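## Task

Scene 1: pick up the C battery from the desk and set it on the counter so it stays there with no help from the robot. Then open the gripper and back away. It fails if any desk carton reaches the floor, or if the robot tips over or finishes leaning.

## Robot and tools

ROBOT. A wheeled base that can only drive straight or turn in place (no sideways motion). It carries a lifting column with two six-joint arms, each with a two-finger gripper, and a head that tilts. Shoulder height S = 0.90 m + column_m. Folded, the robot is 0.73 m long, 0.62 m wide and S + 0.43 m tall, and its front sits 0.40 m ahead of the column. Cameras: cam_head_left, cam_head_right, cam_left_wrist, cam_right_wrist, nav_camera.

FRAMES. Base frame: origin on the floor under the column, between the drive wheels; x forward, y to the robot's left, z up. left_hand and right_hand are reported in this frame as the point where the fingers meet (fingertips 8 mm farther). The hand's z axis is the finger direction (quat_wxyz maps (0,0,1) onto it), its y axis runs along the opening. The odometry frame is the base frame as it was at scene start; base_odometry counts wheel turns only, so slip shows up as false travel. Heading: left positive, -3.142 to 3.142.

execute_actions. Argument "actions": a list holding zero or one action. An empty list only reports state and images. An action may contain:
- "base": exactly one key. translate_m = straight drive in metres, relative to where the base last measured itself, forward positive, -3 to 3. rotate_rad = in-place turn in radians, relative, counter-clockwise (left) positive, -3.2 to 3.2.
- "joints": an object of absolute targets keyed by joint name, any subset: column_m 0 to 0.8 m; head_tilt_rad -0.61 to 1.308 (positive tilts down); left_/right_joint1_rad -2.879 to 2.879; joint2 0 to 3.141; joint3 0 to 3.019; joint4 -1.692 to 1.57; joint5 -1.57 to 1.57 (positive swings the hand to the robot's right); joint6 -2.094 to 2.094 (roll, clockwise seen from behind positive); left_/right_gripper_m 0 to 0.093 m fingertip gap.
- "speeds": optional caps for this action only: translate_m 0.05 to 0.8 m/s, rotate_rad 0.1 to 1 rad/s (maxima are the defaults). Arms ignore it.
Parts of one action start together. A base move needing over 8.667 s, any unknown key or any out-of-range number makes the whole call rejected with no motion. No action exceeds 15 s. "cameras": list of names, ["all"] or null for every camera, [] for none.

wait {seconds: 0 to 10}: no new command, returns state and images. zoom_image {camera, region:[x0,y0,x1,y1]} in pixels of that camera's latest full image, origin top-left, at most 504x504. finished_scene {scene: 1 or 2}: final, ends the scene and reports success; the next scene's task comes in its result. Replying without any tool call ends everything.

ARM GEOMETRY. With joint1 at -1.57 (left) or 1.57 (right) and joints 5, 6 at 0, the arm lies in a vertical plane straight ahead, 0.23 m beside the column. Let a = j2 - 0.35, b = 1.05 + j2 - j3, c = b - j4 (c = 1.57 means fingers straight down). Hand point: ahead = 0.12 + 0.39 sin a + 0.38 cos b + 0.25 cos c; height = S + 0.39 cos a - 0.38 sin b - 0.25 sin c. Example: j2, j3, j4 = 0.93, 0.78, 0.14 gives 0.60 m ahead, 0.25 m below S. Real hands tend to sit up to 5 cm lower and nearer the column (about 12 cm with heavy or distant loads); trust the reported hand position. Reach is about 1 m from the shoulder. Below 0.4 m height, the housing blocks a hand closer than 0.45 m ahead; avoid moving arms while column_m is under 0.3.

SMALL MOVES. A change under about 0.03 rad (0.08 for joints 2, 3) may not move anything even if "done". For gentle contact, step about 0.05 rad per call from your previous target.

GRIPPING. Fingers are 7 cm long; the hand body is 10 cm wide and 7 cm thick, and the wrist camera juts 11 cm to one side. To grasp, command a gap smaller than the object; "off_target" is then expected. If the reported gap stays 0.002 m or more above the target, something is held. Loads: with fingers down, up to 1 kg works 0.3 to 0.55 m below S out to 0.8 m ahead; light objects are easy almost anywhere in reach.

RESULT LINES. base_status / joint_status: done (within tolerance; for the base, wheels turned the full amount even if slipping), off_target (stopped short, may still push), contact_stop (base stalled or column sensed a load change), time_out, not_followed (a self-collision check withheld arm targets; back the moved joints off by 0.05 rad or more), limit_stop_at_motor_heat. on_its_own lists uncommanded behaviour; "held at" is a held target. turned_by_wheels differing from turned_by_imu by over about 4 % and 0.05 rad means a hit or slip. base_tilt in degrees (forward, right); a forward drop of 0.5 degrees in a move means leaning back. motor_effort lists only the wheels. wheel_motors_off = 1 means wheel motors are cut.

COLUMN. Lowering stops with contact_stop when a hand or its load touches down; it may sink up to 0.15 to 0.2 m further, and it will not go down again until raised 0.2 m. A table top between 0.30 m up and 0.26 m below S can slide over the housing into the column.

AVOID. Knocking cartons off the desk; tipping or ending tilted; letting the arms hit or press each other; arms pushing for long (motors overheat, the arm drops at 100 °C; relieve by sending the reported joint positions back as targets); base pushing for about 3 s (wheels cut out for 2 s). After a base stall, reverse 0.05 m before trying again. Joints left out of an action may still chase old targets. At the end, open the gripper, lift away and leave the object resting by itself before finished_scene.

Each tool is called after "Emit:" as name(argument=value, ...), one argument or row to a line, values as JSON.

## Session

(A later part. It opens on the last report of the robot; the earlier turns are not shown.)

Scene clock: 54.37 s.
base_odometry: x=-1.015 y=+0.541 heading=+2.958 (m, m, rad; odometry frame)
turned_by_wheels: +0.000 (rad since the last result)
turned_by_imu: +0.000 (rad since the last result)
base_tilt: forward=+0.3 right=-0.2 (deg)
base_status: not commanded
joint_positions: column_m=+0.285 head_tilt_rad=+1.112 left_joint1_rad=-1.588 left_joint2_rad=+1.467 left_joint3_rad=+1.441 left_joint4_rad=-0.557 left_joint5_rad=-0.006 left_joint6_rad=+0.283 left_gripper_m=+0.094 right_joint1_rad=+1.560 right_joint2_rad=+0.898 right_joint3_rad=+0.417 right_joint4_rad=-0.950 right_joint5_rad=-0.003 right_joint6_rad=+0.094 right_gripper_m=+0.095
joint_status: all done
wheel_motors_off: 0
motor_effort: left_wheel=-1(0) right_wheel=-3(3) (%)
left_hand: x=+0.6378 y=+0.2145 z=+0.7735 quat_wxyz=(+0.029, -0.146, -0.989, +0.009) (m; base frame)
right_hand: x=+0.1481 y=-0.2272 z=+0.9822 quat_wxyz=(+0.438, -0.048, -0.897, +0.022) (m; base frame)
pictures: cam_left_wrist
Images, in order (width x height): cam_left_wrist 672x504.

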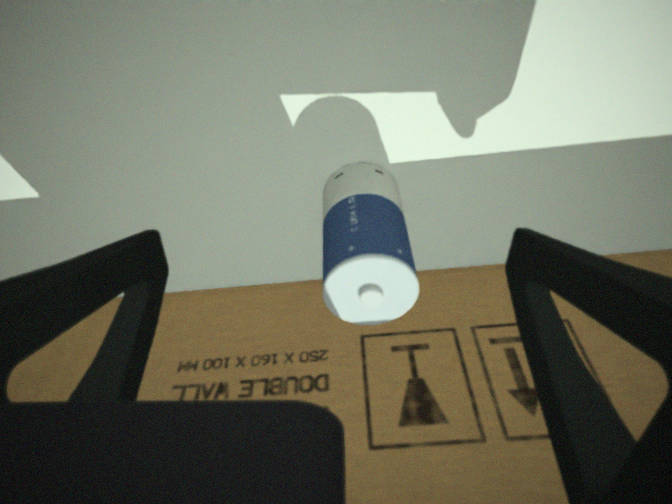

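Emit:
execute_actions(
  actions=[
    {"base":{"translate_m":-0.015},"joints":{"column_m":0.255}},
  ],
  cameras=["cam_left_wrist"],
)

Emit:
execute_actions(
  actions=[
    {"joints":{"left_gripper_m":0.01}},
  ],
  cameras=["cam_left_wrist"],
)

Scene clock: 56.73 s.
base_odometry: x=-1.000 y=+0.538 heading=+2.958 (m, m, rad; odometry frame)
turned_by_wheels: +0.000 (rad since the last result)
turned_by_imu: +0.001 (rad since the last result)
base_tilt: forward=+0.1 right=+0.0 (deg)
base_status: done
joint_positions: column_m=+0.255 head_tilt_rad=+1.111 left_joint1_rad=-1.588 left_joint2_rad=+1.467 left_joint3_rad=+1.441 left_joint4_rad=-0.557 left_joint5_rad=-0.006 left_joint6_rad=+0.283 left_gripper_m=+0.094 right_joint1_rad=+1.560 right_joint2_rad=+0.898 right_joint3_rad=+0.417 right_joint4_rad=-0.950 right_joint5_rad=-0.003 right_joint6_rad=+0.094 right_gripper_m=+0.095
joint_status: all done
wheel_motors_off: 0
motor_effort: left_wheel=-2(37) right_wheel=-4(33) (%)
left_hand: x=+0.6376 y=+0.2145 z=+0.7434 quat_wxyz=(+0.029, -0.146, -0.989, +0.009) (m; base frame)
right_hand: x=+0.1481 y=-0.2272 z=+0.9521 quat_wxyz=(+0.438, -0.048, -0.897, +0.022) (m; base frame)
pictures: cam_left_wrist
Images, in order (width x height): cam_left_wrist 672x504.

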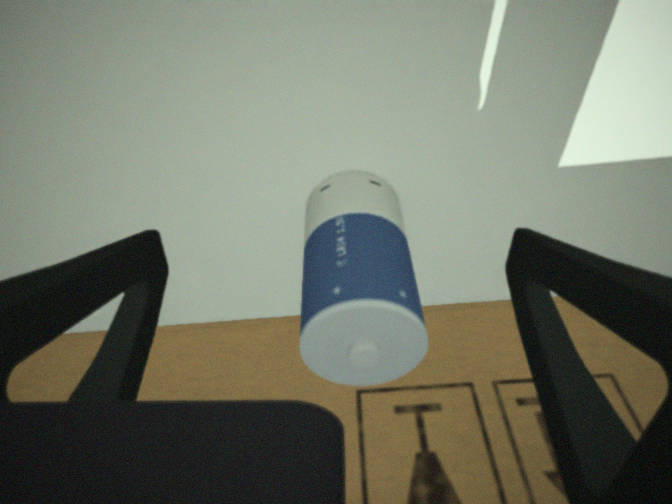

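Scene clock: 57.43 s.
base_odometry: x=-1.000 y=+0.538 heading=+2.958 (m, m, rad; odometry frame)
turned_by_wheels: +0.000 (rad since the last result)
turned_by_imu: +0.000 (rad since the last result)
base_tilt: forward=-0.1 right=-0.1 (deg)
base_status: not commanded
joint_positions: column_m=+0.255 head_tilt_rad=+1.111 left_joint1_rad=-1.588 left_joint2_rad=+1.467 left_joint3_rad=+1.441 left_joint4_rad=-0.557 left_joint5_rad=-0.006 left_joint6_rad=+0.284 left_gripper_m=+0.024 right_joint1_rad=+1.560 right_joint2_rad=+0.898 right_joint3_rad=+0.417 right_joint4_rad=-0.950 right_joint5_rad=-0.003 right_joint6_rad=+0.094 right_gripper_m=+0.095
joint_status: left_gripper_m off_target (ended at +0.024, target +0.010)
wheel_motors_off: 0
motor_effort: left_wheel=-2(1) right_wheel=-4(4) (%)
left_hand: x=+0.6376 y=+0.2145 z=+0.7434 quat_wxyz=(+0.029, -0.146, -0.989, +0.009) (m; base frame)
right_hand: x=+0.1481 y=-0.2272 z=+0.9521 quat_wxyz=(+0.438, -0.048, -0.897, +0.022) (m; base frame)
pictures: cam_left_wrist
Images, in order (width x height): cam_left_wrist 672x504.

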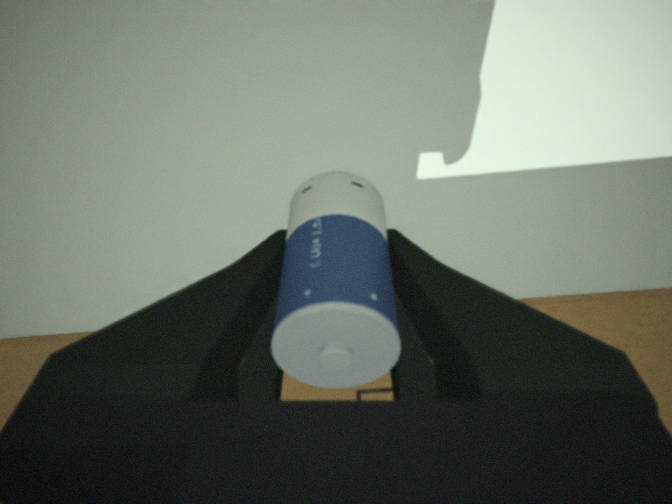

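Emit:
execute_actions(
  actions=[
    {"joints":{"column_m":0.65}},
  ],
  cameras=[],
)

Emit:
execute_actions(
  actions=[
    {"base":{"translate_m":-0.55}},
  ],
  cameras=["cam_head_left"],
)

Emit:
execute_actions(
  actions=[
    {"base":{"rotate_rad":3.1},"joints":{"head_tilt_rad":0.75}},
  ],
  cameras=["cam_head_left","cam_left_wrist"],
)

Scene clock: 64.67 s.
base_odometry: x=-1.000 y=+0.538 heading=+2.958 (m, m, rad; odometry frame)
turned_by_wheels: +0.000 (rad since the last result)
turned_by_imu: +0.001 (rad since the last result)
base_tilt: forward=+0.1 right=-0.1 (deg)
base_status: not commanded
joint_positions: column_m=+0.650 head_tilt_rad=+1.111 left_joint1_rad=-1.588 left_joint2_rad=+1.467 left_joint3_rad=+1.441 left_joint4_rad=-0.557 left_joint5_rad=-0.006 left_joint6_rad=+0.284 left_gripper_m=+0.024 right_joint1_rad=+1.560 right_joint2_rad=+0.898 right_joint3_rad=+0.417 right_joint4_rad=-0.950 right_joint5_rad=-0.003 right_joint6_rad=+0.094 right_gripper_m=+0.095
joint_status: all done
wheel_motors_off: 0
motor_effort: left_wheel=+0(1) right_wheel=-5(4) (%)
left_hand: x=+0.6376 y=+0.2145 z=+1.1383 quat_wxyz=(+0.029, -0.146, -0.989, +0.009) (m; base frame)
right_hand: x=+0.1481 y=-0.2272 z=+1.3470 quat_wxyz=(+0.438, -0.048, -0.897, +0.022) (m; base frame)
pictures: none
No camera images: the call's "cameras" was empty. Leave "cameras" out to get every camera's image.

Scene clock: 67.50 s.
base_odometry: x=-0.459 y=+0.438 heading=+2.958 (m, m, rad; odometry frame)
turned_by_wheels: +0.000 (rad since the last result)
turned_by_imu: +0.000 (rad since the last result)
base_tilt: forward=+0.2 right=+0.0 (deg)
base_status: done
joint_positions: column_m=+0.650 head_tilt_rad=+1.111 left_joint1_rad=-1.588 left_joint2_rad=+1.467 left_joint3_rad=+1.439 left_joint4_rad=-0.557 left_joint5_rad=-0.006 left_joint6_rad=+0.284 left_gripper_m=+0.024 right_joint1_rad=+1.560 right_joint2_rad=+0.898 right_joint3_rad=+0.417 right_joint4_rad=-0.950 right_joint5_rad=-0.003 right_joint6_rad=+0.094 right_gripper_m=+0.095
joint_status: not commanded
wheel_motors_off: 0
motor_effort: left_wheel=+0(34) right_wheel=+0(45) (%)
left_hand: x=+0.6367 y=+0.2145 z=+1.1380 quat_wxyz=(+0.030, -0.146, -0.989, +0.009) (m; base frame)
right_hand: x=+0.1481 y=-0.2272 z=+1.3470 quat_wxyz=(+0.438, -0.048, -0.897, +0.022) (m; base frame)
pictures: cam_head_left
Images, in order (width x height): cam_head_left 672x504.

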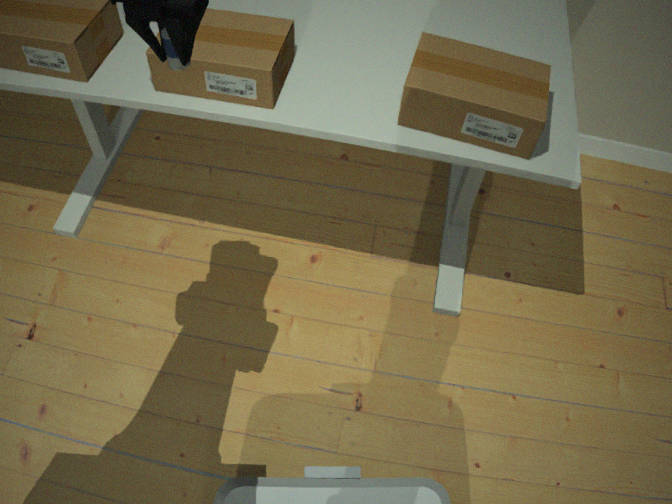

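Scene clock: 72.27 s.
base_odometry: x=-0.459 y=+0.438 heading=-0.227 (m, m, rad; odometry frame)
turned_by_wheels: +3.098 (rad since the last result)
turned_by_imu: +3.153 (rad since the last result)
base_tilt: forward=+0.1 right=-0.1 (deg)
base_status: done
joint_positions: column_m=+0.650 head_tilt_rad=+0.766 left_joint1_rad=-1.587 left_joint2_rad=+1.467 left_joint3_rad=+1.439 left_joint4_rad=-0.557 left_joint5_rad=-0.006 left_joint6_rad=+0.284 left_gripper_m=+0.024 right_joint1_rad=+1.560 right_joint2_rad=+0.898 right_joint3_rad=+0.417 right_joint4_rad=-0.950 right_joint5_rad=-0.003 right_joint6_rad=+0.094 right_gripper_m=+0.095
joint_status: all done
wheel_motors_off: 0
motor_effort: left_wheel=-7(33) right_wheel=+7(42) (%)
left_hand: x=+0.6367 y=+0.2155 z=+1.1380 quat_wxyz=(+0.030, -0.145, -0.989, +0.008) (m; base frame)
right_hand: x=+0.1481 y=-0.2272 z=+1.3470 quat_wxyz=(+0.438, -0.048, -0.897, +0.022) (m; base frame)
pictures: cam_head_left, cam_left_wrist
Images, in order (width x height): cam_head_left 672x504, cam_left_wrist 672x504.

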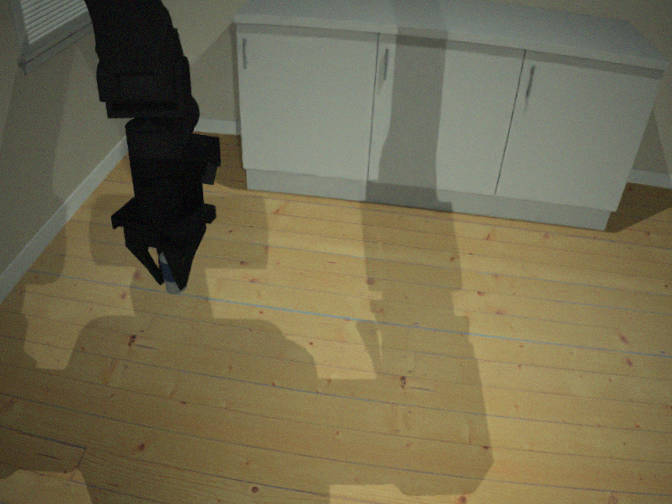

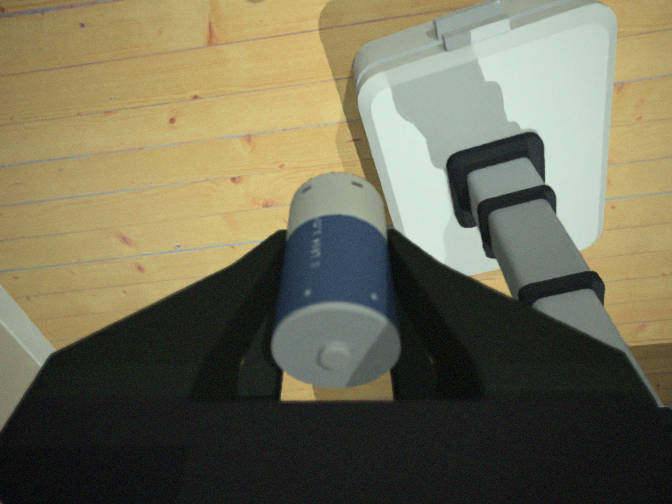

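Emit:
execute_actions(
  actions=[
    {"base":{"rotate_rad":-0.12},"joints":{"head_tilt_rad":0.6,"column_m":0.72}},
  ],
  cameras=[],
)

Emit:
execute_actions(
  actions=[
    {"base":{"translate_m":1.3}},
  ],
  cameras=["cam_head_left","nav_camera"],
)

Scene clock: 75.40 s.
base_odometry: x=-0.459 y=+0.438 heading=-0.345 (m, m, rad; odometry frame)
turned_by_wheels: -0.119 (rad since the last result)
turned_by_imu: -0.121 (rad since the last result)
base_tilt: forward=-0.1 right=-0.1 (deg)
base_status: done
joint_positions: column_m=+0.720 head_tilt_rad=+0.617 left_joint1_rad=-1.588 left_joint2_rad=+1.468 left_joint3_rad=+1.439 left_joint4_rad=-0.557 left_joint5_rad=-0.006 left_joint6_rad=+0.284 left_gripper_m=+0.024 right_joint1_rad=+1.560 right_joint2_rad=+0.898 right_joint3_rad=+0.417 right_joint4_rad=-0.950 right_joint5_rad=-0.003 right_joint6_rad=+0.094 right_gripper_m=+0.095
joint_status: all done
wheel_motors_off: 0
motor_effort: left_wheel=+8(23) right_wheel=-8(23) (%)
left_hand: x=+0.6366 y=+0.2147 z=+1.2078 quat_wxyz=(+0.030, -0.146, -0.989, +0.009) (m; base frame)
right_hand: x=+0.1481 y=-0.2272 z=+1.4170 quat_wxyz=(+0.438, -0.048, -0.897, +0.022) (m; base frame)
pictures: none
No camera images: the call's "cameras" was empty. Leave "cameras" out to get every camera's image.

Scene clock: 79.33 s.
base_odometry: x=+0.764 y=-0.002 heading=-0.344 (m, m, rad; odometry frame)
turned_by_wheels: +0.001 (rad since the last result)
turned_by_imu: +0.002 (rad since the last result)
base_tilt: forward=+0.0 right=-0.1 (deg)
base_status: done
joint_positions: column_m=+0.720 head_tilt_rad=+0.617 left_joint1_rad=-1.588 left_joint2_rad=+1.468 left_joint3_rad=+1.440 left_joint4_rad=-0.557 left_joint5_rad=-0.006 left_joint6_rad=+0.284 left_gripper_m=+0.024 right_joint1_rad=+1.560 right_joint2_rad=+0.898 right_joint3_rad=+0.421 right_joint4_rad=-0.950 right_joint5_rad=-0.003 right_joint6_rad=+0.094 right_gripper_m=+0.095
joint_status: not commanded
wheel_motors_off: 0
motor_effort: left_wheel=+3(53) right_wheel=-4(42) (%)
left_hand: x=+0.6372 y=+0.2147 z=+1.2080 quat_wxyz=(+0.030, -0.146, -0.989, +0.009) (m; base frame)
right_hand: x=+0.1501 y=-0.2272 z=+1.4163 quat_wxyz=(+0.436, -0.048, -0.898, +0.022) (m; base frame)
pictures: cam_head_left, nav_camera
Images, in order (width x height): cam_head_left 672x504, nav_camera 672x504.

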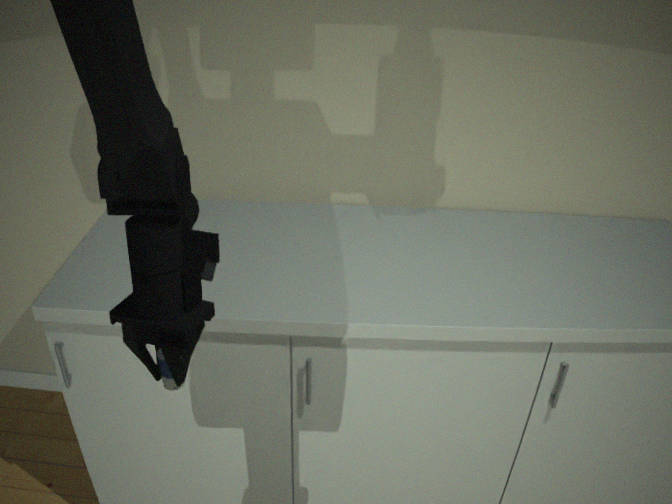

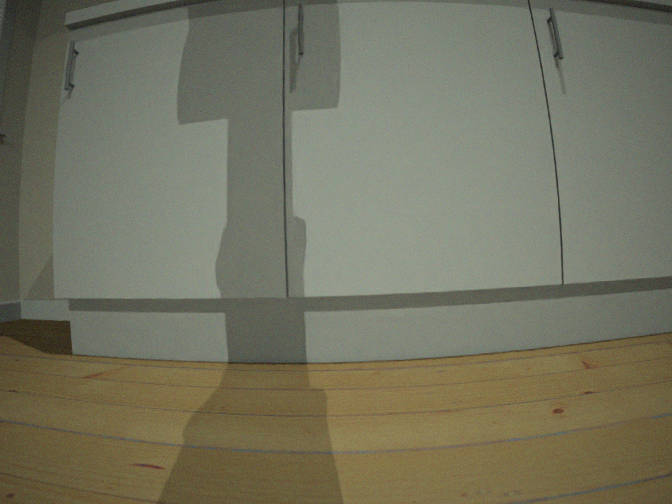

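Emit:
execute_actions(
  actions=[
    {"base":{"translate_m":0.55},"joints":{"head_tilt_rad":1.0}},
  ],
  cameras=["cam_head_left","cam_left_wrist"],
)

Scene clock: 83.33 s.
base_odometry: x=+1.282 y=-0.188 heading=-0.343 (m, m, rad; odometry frame)
turned_by_wheels: +0.001 (rad since the last result)
turned_by_imu: +0.002 (rad since the last result)
base_tilt: forward=+0.0 right=+0.1 (deg)
base_status: done
joint_positions: column_m=+0.720 head_tilt_rad=+1.000 left_joint1_rad=-1.588 left_joint2_rad=+1.468 left_joint3_rad=+1.440 left_joint4_rad=-0.557 left_joint5_rad=-0.006 left_joint6_rad=+0.284 left_gripper_m=+0.024 right_joint1_rad=+1.560 right_joint2_rad=+0.898 right_joint3_rad=+0.421 right_joint4_rad=-0.950 right_joint5_rad=-0.003 right_joint6_rad=+0.094 right_gripper_m=+0.095
joint_status: all done
wheel_motors_off: 0
motor_effort: left_wheel=+2(41) right_wheel=-2(40) (%)
left_hand: x=+0.6372 y=+0.2147 z=+1.2080 quat_wxyz=(+0.030, -0.146, -0.989, +0.009) (m; base frame)
right_hand: x=+0.1505 y=-0.2272 z=+1.4162 quat_wxyz=(+0.436, -0.048, -0.898, +0.022) (m; base frame)
pictures: cam_head_left, cam_left_wrist
Images, in order (width x height): cam_head_left 672x504, cam_left_wrist 672x504.

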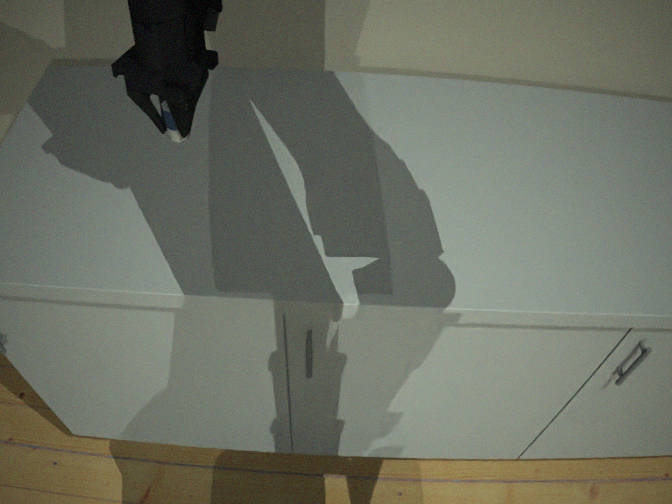

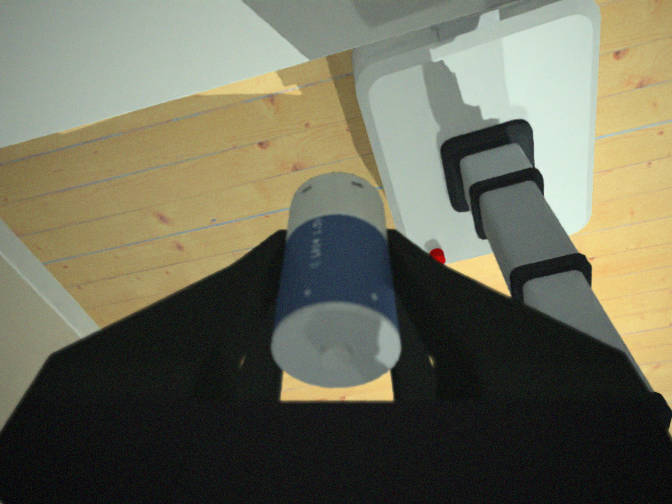

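Emit:
execute_actions(
  actions=[
    {"base":{"translate_m":0.18},"joints":{"column_m":0.55}},
  ],
  cameras=["cam_head_left","cam_left_wrist","nav_camera"],
)

Scene clock: 87.40 s.
base_odometry: x=+1.452 y=-0.248 heading=-0.342 (m, m, rad; odometry frame)
turned_by_wheels: +0.001 (rad since the last result)
turned_by_imu: +0.002 (rad since the last result)
base_tilt: forward=+0.2 right=-0.3 (deg)
base_status: done
joint_positions: column_m=+0.550 head_tilt_rad=+1.001 left_joint1_rad=-1.588 left_joint2_rad=+1.467 left_joint3_rad=+1.441 left_joint4_rad=-0.557 left_joint5_rad=-0.006 left_joint6_rad=+0.284 left_gripper_m=+0.024 right_joint1_rad=+1.560 right_joint2_rad=+0.898 right_joint3_rad=+0.423 right_joint4_rad=-0.950 right_joint5_rad=-0.003 right_joint6_rad=+0.094 right_gripper_m=+0.095
joint_status: all done
wheel_motors_off: 0
motor_effort: left_wheel=+2(34) right_wheel=-2(37) (%)
left_hand: x=+0.6380 y=+0.2147 z=+1.0385 quat_wxyz=(+0.029, -0.146, -0.989, +0.009) (m; base frame)
right_hand: x=+0.1513 y=-0.2272 z=+1.2461 quat_wxyz=(+0.435, -0.048, -0.899, +0.022) (m; base frame)
pictures: cam_head_left, cam_left_wrist, nav_camera
Images, in order (width x height): cam_head_left 672x504, cam_left_wrist 672x504, nav_camera 672x504.

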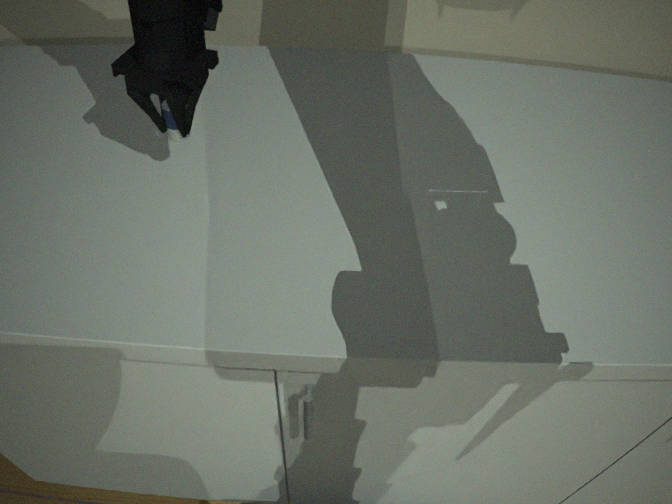

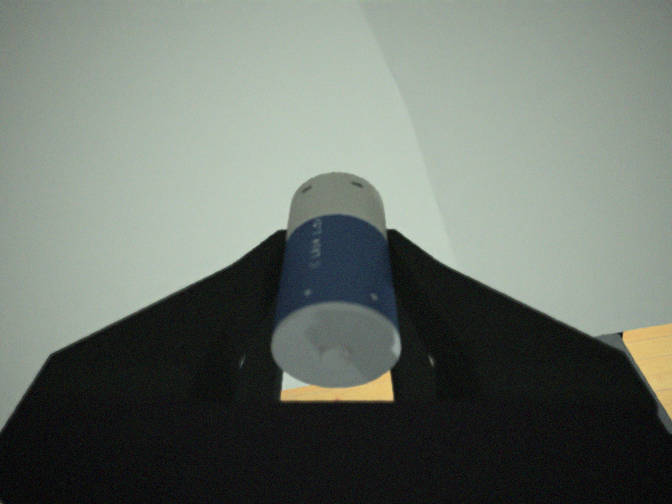

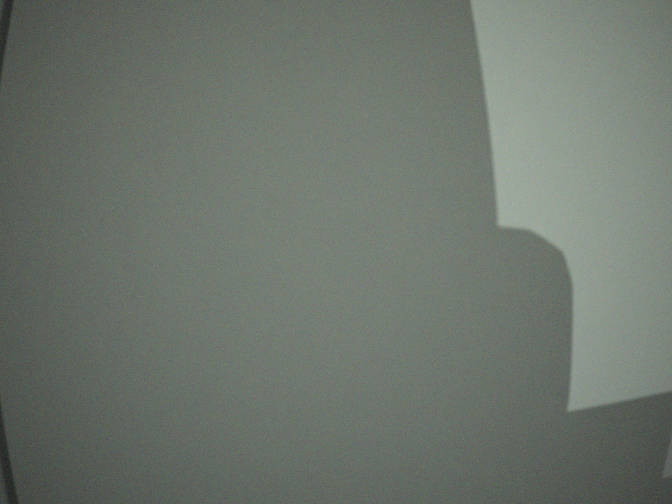

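Emit:
execute_actions(
  actions=[
    {"joints":{"column_m":0.5}},
  ],
  cameras=["cam_head_left","cam_left_wrist"],
)

Emit:
zoom_image(
  camera="cam_head_left",
  region=[60,40,300,220],
)

Scene clock: 90.00 s.
base_odometry: x=+1.452 y=-0.248 heading=-0.342 (m, m, rad; odometry frame)
turned_by_wheels: +0.000 (rad since the last result)
turned_by_imu: +0.000 (rad since the last result)
base_tilt: forward=+0.0 right=-0.2 (deg)
base_status: not commanded
joint_positions: column_m=+0.500 head_tilt_rad=+1.001 left_joint1_rad=-1.588 left_joint2_rad=+1.467 left_joint3_rad=+1.441 left_joint4_rad=-0.557 left_joint5_rad=-0.006 left_joint6_rad=+0.284 left_gripper_m=+0.024 right_joint1_rad=+1.560 right_joint2_rad=+0.898 right_joint3_rad=+0.423 right_joint4_rad=-0.950 right_joint5_rad=-0.003 right_joint6_rad=+0.094 right_gripper_m=+0.095
joint_status: all done
wheel_motors_off: 0
motor_effort: left_wheel=+1(2) right_wheel=-2(2) (%)
left_hand: x=+0.6380 y=+0.2147 z=+0.9885 quat_wxyz=(+0.029, -0.146, -0.989, +0.009) (m; base frame)
right_hand: x=+0.1513 y=-0.2272 z=+1.1961 quat_wxyz=(+0.435, -0.048, -0.899, +0.022) (m; base frame)
pictures: cam_head_left, cam_left_wrist
Images, in order (width x height): cam_head_left 672x504, cam_left_wrist 672x504.

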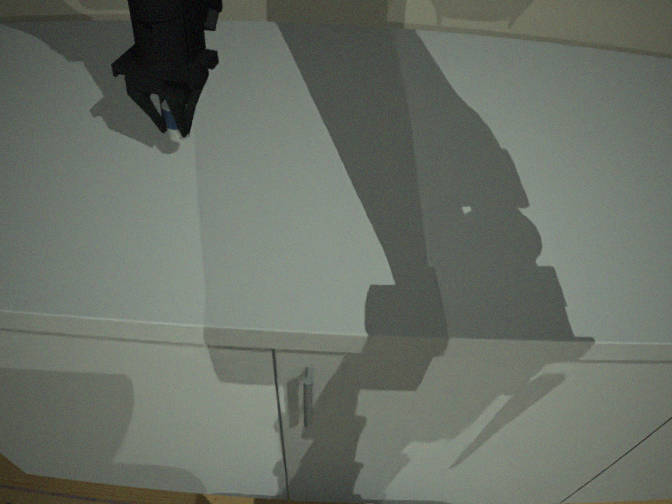

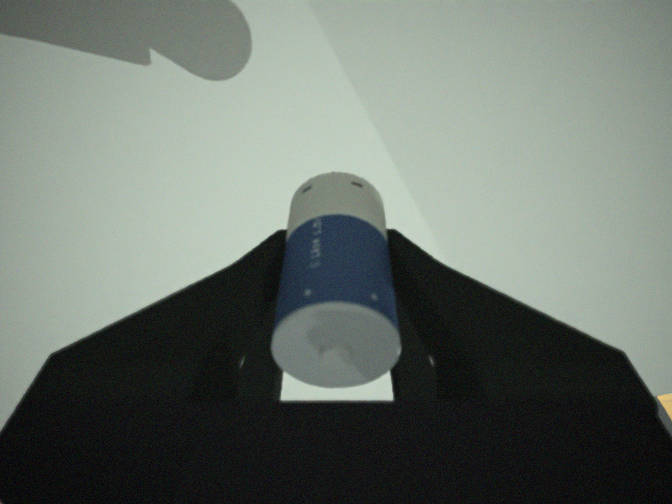

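Region (60, 40, 300, 220) of cam_head_left's 672x504 image, scaled by 2.100, with more detail than that image has; it fills the top 378 rows of this view, and the rest is white.

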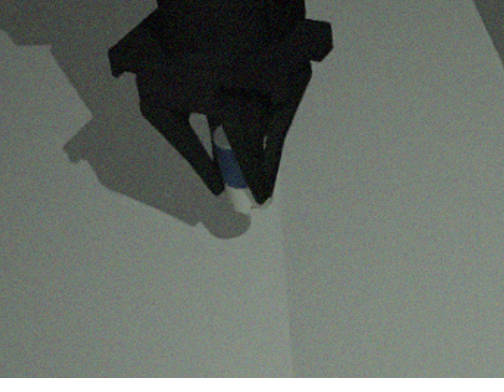

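Emit:
execute_actions(
  actions=[
    {"joints":{"column_m":0.465}},
  ],
  cameras=["cam_head_left","cam_left_wrist"],
)

Emit:
zoom_image(
  camera="cam_head_left",
  region=[60,40,300,220],
)

Scene clock: 92.00 s.
base_odometry: x=+1.452 y=-0.248 heading=-0.342 (m, m, rad; odometry frame)
turned_by_wheels: +0.000 (rad since the last result)
turned_by_imu: +0.000 (rad since the last result)
base_tilt: forward=+0.1 right=-0.1 (deg)
base_status: not commanded
joint_positions: column_m=+0.465 head_tilt_rad=+1.001 left_joint1_rad=-1.588 left_joint2_rad=+1.467 left_joint3_rad=+1.441 left_joint4_rad=-0.557 left_joint5_rad=-0.006 left_joint6_rad=+0.284 left_gripper_m=+0.024 right_joint1_rad=+1.560 right_joint2_rad=+0.898 right_joint3_rad=+0.423 right_joint4_rad=-0.950 right_joint5_rad=-0.003 right_joint6_rad=+0.094 right_gripper_m=+0.095
joint_status: all done
wheel_motors_off: 0
motor_effort: left_wheel=+2(3) right_wheel=-2(2) (%)
left_hand: x=+0.6380 y=+0.2147 z=+0.9535 quat_wxyz=(+0.029, -0.146, -0.989, +0.009) (m; base frame)
right_hand: x=+0.1513 y=-0.2272 z=+1.1611 quat_wxyz=(+0.435, -0.048, -0.899, +0.022) (m; base frame)
pictures: cam_head_left, cam_left_wrist
Images, in order (width x height): cam_head_left 672x504, cam_left_wrist 672x504.

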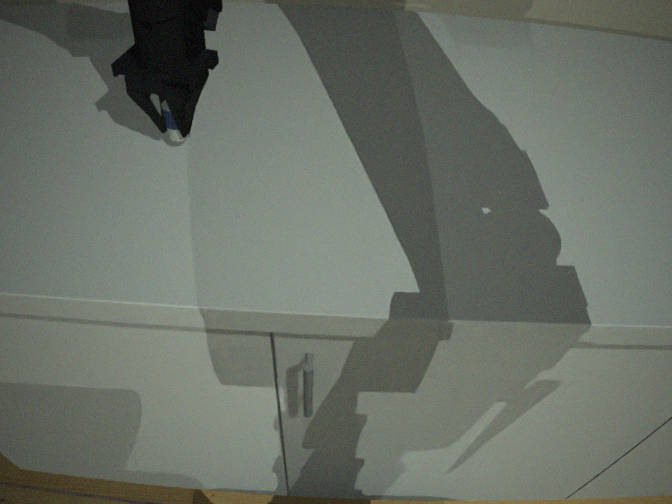

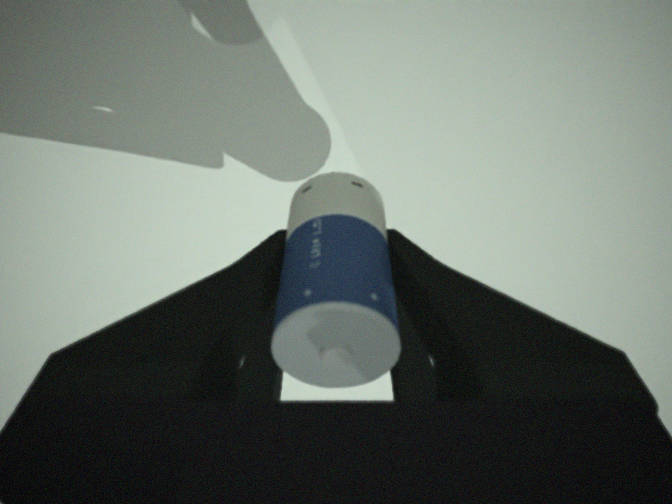

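Region (60, 40, 300, 220) of cam_head_left's 672x504 image, scaled by 2.100, with more detail than that image has; it fills the top 378 rows of this view, and the rest is white.

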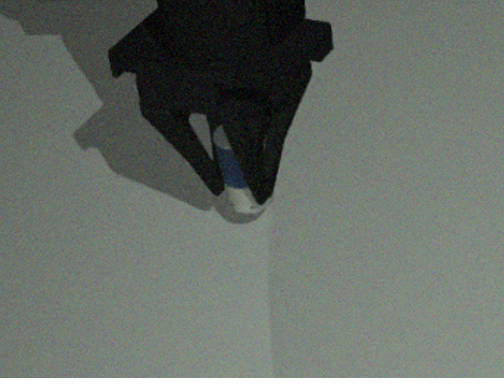

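Emit:
execute_actions(
  actions=[
    {"joints":{"column_m":0.45}},
  ],
  cameras=["cam_left_wrist"],
)

Scene clock: 93.53 s.
base_odometry: x=+1.452 y=-0.248 heading=-0.342 (m, m, rad; odometry frame)
turned_by_wheels: +0.000 (rad since the last result)
turned_by_imu: +0.000 (rad since the last result)
base_tilt: forward=+0.2 right=-0.1 (deg)
base_status: not commanded
joint_positions: column_m=+0.450 head_tilt_rad=+1.001 left_joint1_rad=-1.588 left_joint2_rad=+1.468 left_joint3_rad=+1.441 left_joint4_rad=-0.557 left_joint5_rad=-0.006 left_joint6_rad=+0.284 left_gripper_m=+0.024 right_joint1_rad=+1.560 right_joint2_rad=+0.898 right_joint3_rad=+0.423 right_joint4_rad=-0.950 right_joint5_rad=-0.003 right_joint6_rad=+0.094 right_gripper_m=+0.095
joint_status: all done
wheel_motors_off: 0
motor_effort: left_wheel=+2(2) right_wheel=-2(2) (%)
left_hand: x=+0.6379 y=+0.2147 z=+0.9383 quat_wxyz=(+0.029, -0.146, -0.989, +0.009) (m; base frame)
right_hand: x=+0.1513 y=-0.2272 z=+1.1461 quat_wxyz=(+0.435, -0.048, -0.899, +0.022) (m; base frame)
pictures: cam_left_wrist
Images, in order (width x height): cam_left_wrist 672x504.

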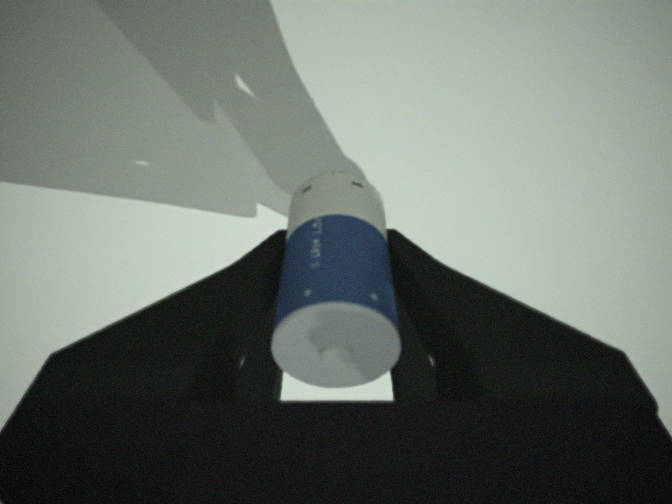

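Nearly touching.

Emit:
execute_actions(
  actions=[
    {"joints":{"column_m":0.443}},
  ],
  cameras=[],
)

Emit:
execute_actions(
  actions=[
    {"joints":{"left_gripper_m":0.09}},
  ],
  cameras=["cam_left_wrist"],
)

Emit:
execute_actions(
  actions=[
    {"joints":{"column_m":0.6}},
  ],
  cameras=[],
)

Emit:
execute_actions(
  actions=[
    {"base":{"translate_m":-0.6}},
  ],
  cameras=["cam_head_left"],
)

Scene clock: 95.87 s.
base_odometry: x=+1.452 y=-0.248 heading=-0.342 (m, m, rad; odometry frame)
turned_by_wheels: +0.000 (rad since the last result)
turned_by_imu: +0.000 (rad since the last result)
base_tilt: forward=+0.1 right=-0.1 (deg)
base_status: not commanded
joint_positions: column_m=+0.443 head_tilt_rad=+1.001 left_joint1_rad=-1.588 left_joint2_rad=+1.465 left_joint3_rad=+1.442 left_joint4_rad=-0.559 left_joint5_rad=-0.006 left_joint6_rad=+0.284 left_gripper_m=+0.024 right_joint1_rad=+1.560 right_joint2_rad=+0.898 right_joint3_rad=+0.423 right_joint4_rad=-0.950 right_joint5_rad=-0.003 right_joint6_rad=+0.094 right_gripper_m=+0.095
joint_status: all done
wheel_motors_off: 0
motor_effort: left_wheel=+3(2) right_wheel=-2(3) (%)
left_hand: x=+0.6387 y=+0.2147 z=+0.9328 quat_wxyz=(+0.029, -0.146, -0.989, +0.009) (m; base frame)
right_hand: x=+0.1513 y=-0.2272 z=+1.1391 quat_wxyz=(+0.435, -0.048, -0.899, +0.022) (m; base frame)
pictures: none
No camera images: the call's "cameras" was empty. Leave "cameras" out to get every camera's image.

Scene clock: 96.57 s.
base_odometry: x=+1.452 y=-0.248 heading=-0.342 (m, m, rad; odometry frame)
turned_by_wheels: +0.000 (rad since the last result)
turned_by_imu: +0.000 (rad since the last result)
base_tilt: forward=+0.2 right=-0.1 (deg)
base_status: not commanded
joint_positions: column_m=+0.443 head_tilt_rad=+1.001 left_joint1_rad=-1.588 left_joint2_rad=+1.465 left_joint3_rad=+1.442 left_joint4_rad=-0.559 left_joint5_rad=-0.006 left_joint6_rad=+0.284 left_gripper_m=+0.090 right_joint1_rad=+1.560 right_joint2_rad=+0.898 right_joint3_rad=+0.423 right_joint4_rad=-0.950 right_joint5_rad=-0.003 right_joint6_rad=+0.094 right_gripper_m=+0.095
joint_status: all done
wheel_motors_off: 0
motor_effort: left_wheel=+2(2) right_wheel=-2(2) (%)
left_hand: x=+0.6387 y=+0.2147 z=+0.9328 quat_wxyz=(+0.029, -0.146, -0.989, +0.009) (m; base frame)
right_hand: x=+0.1513 y=-0.2272 z=+1.1391 quat_wxyz=(+0.435, -0.048, -0.899, +0.022) (m; base frame)
pictures: cam_left_wrist
Images, in order (width x height): cam_left_wrist 672x504.

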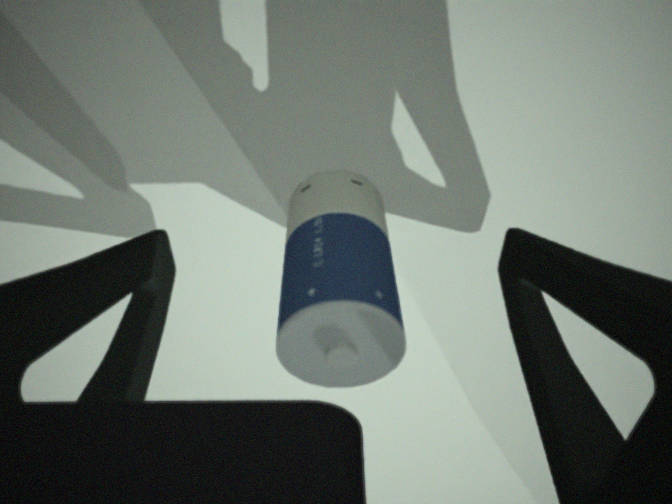

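Scene clock: 99.20 s.
base_odometry: x=+1.452 y=-0.248 heading=-0.342 (m, m, rad; odometry frame)
turned_by_wheels: +0.000 (rad since the last result)
turned_by_imu: +0.000 (rad since the last result)
base_tilt: forward=+0.1 right=-0.3 (deg)
base_status: not commanded
joint_positions: column_m=+0.600 head_tilt_rad=+1.001 left_joint1_rad=-1.588 left_joint2_rad=+1.465 left_joint3_rad=+1.442 left_joint4_rad=-0.559 left_joint5_rad=-0.006 left_joint6_rad=+0.284 left_gripper_m=+0.090 right_joint1_rad=+1.560 right_joint2_rad=+0.898 right_joint3_rad=+0.423 right_joint4_rad=-0.950 right_joint5_rad=-0.003 right_joint6_rad=+0.094 right_gripper_m=+0.095
joint_status: all done
wheel_motors_off: 0
motor_effort: left_wheel=+2(2) right_wheel=-3(2) (%)
left_hand: x=+0.6387 y=+0.2147 z=+1.0896 quat_wxyz=(+0.029, -0.146, -0.989, +0.009) (m; base frame)
right_hand: x=+0.1513 y=-0.2272 z=+1.2959 quat_wxyz=(+0.435, -0.048, -0.899, +0.022) (m; base frame)
pictures: none
No camera images: the call's "cameras" was empty. Leave "cameras" out to get every camera's image.

Scene clock: 102.20 s.
base_odometry: x=+0.886 y=-0.047 heading=-0.340 (m, m, rad; odometry frame)
turned_by_wheels: +0.002 (rad since the last result)
turned_by_imu: +0.002 (rad since the last result)
base_tilt: forward=+0.3 right=+0.1 (deg)
base_status: done
joint_positions: column_m=+0.600 head_tilt_rad=+1.001 left_joint1_rad=-1.588 left_joint2_rad=+1.466 left_joint3_rad=+1.440 left_joint4_rad=-0.559 left_joint5_rad=-0.006 left_joint6_rad=+0.284 left_gripper_m=+0.090 right_joint1_rad=+1.560 right_joint2_rad=+0.898 right_joint3_rad=+0.417 right_joint4_rad=-0.950 right_joint5_rad=-0.003 right_joint6_rad=+0.094 right_gripper_m=+0.095
joint_status: not commanded
wheel_motors_off: 0
motor_effort: left_wheel=+2(45) right_wheel=-2(46) (%)
left_hand: x=+0.6371 y=+0.2147 z=+1.0889 quat_wxyz=(+0.030, -0.146, -0.989, +0.009) (m; base frame)
right_hand: x=+0.1483 y=-0.2272 z=+1.2969 quat_wxyz=(+0.438, -0.048, -0.898, +0.022) (m; base frame)
pictures: cam_head_left
Images, in order (width x height): cam_head_left 672x504.

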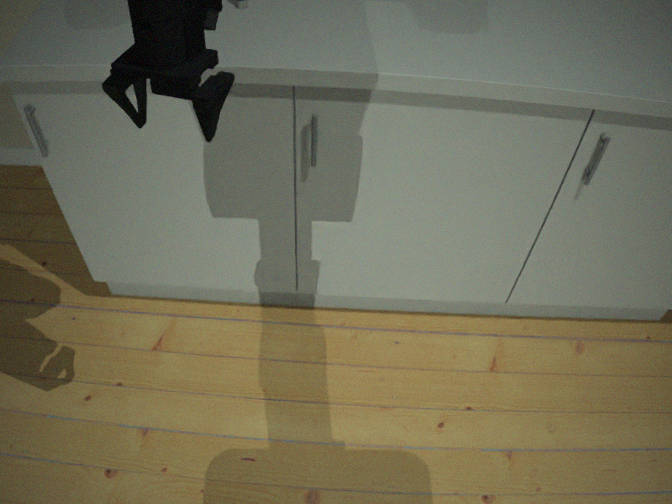

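Battery is visible at the top, on the counter.

Emit:
finished_scene(
  scene=1,
)

The scene is finished: the task was done.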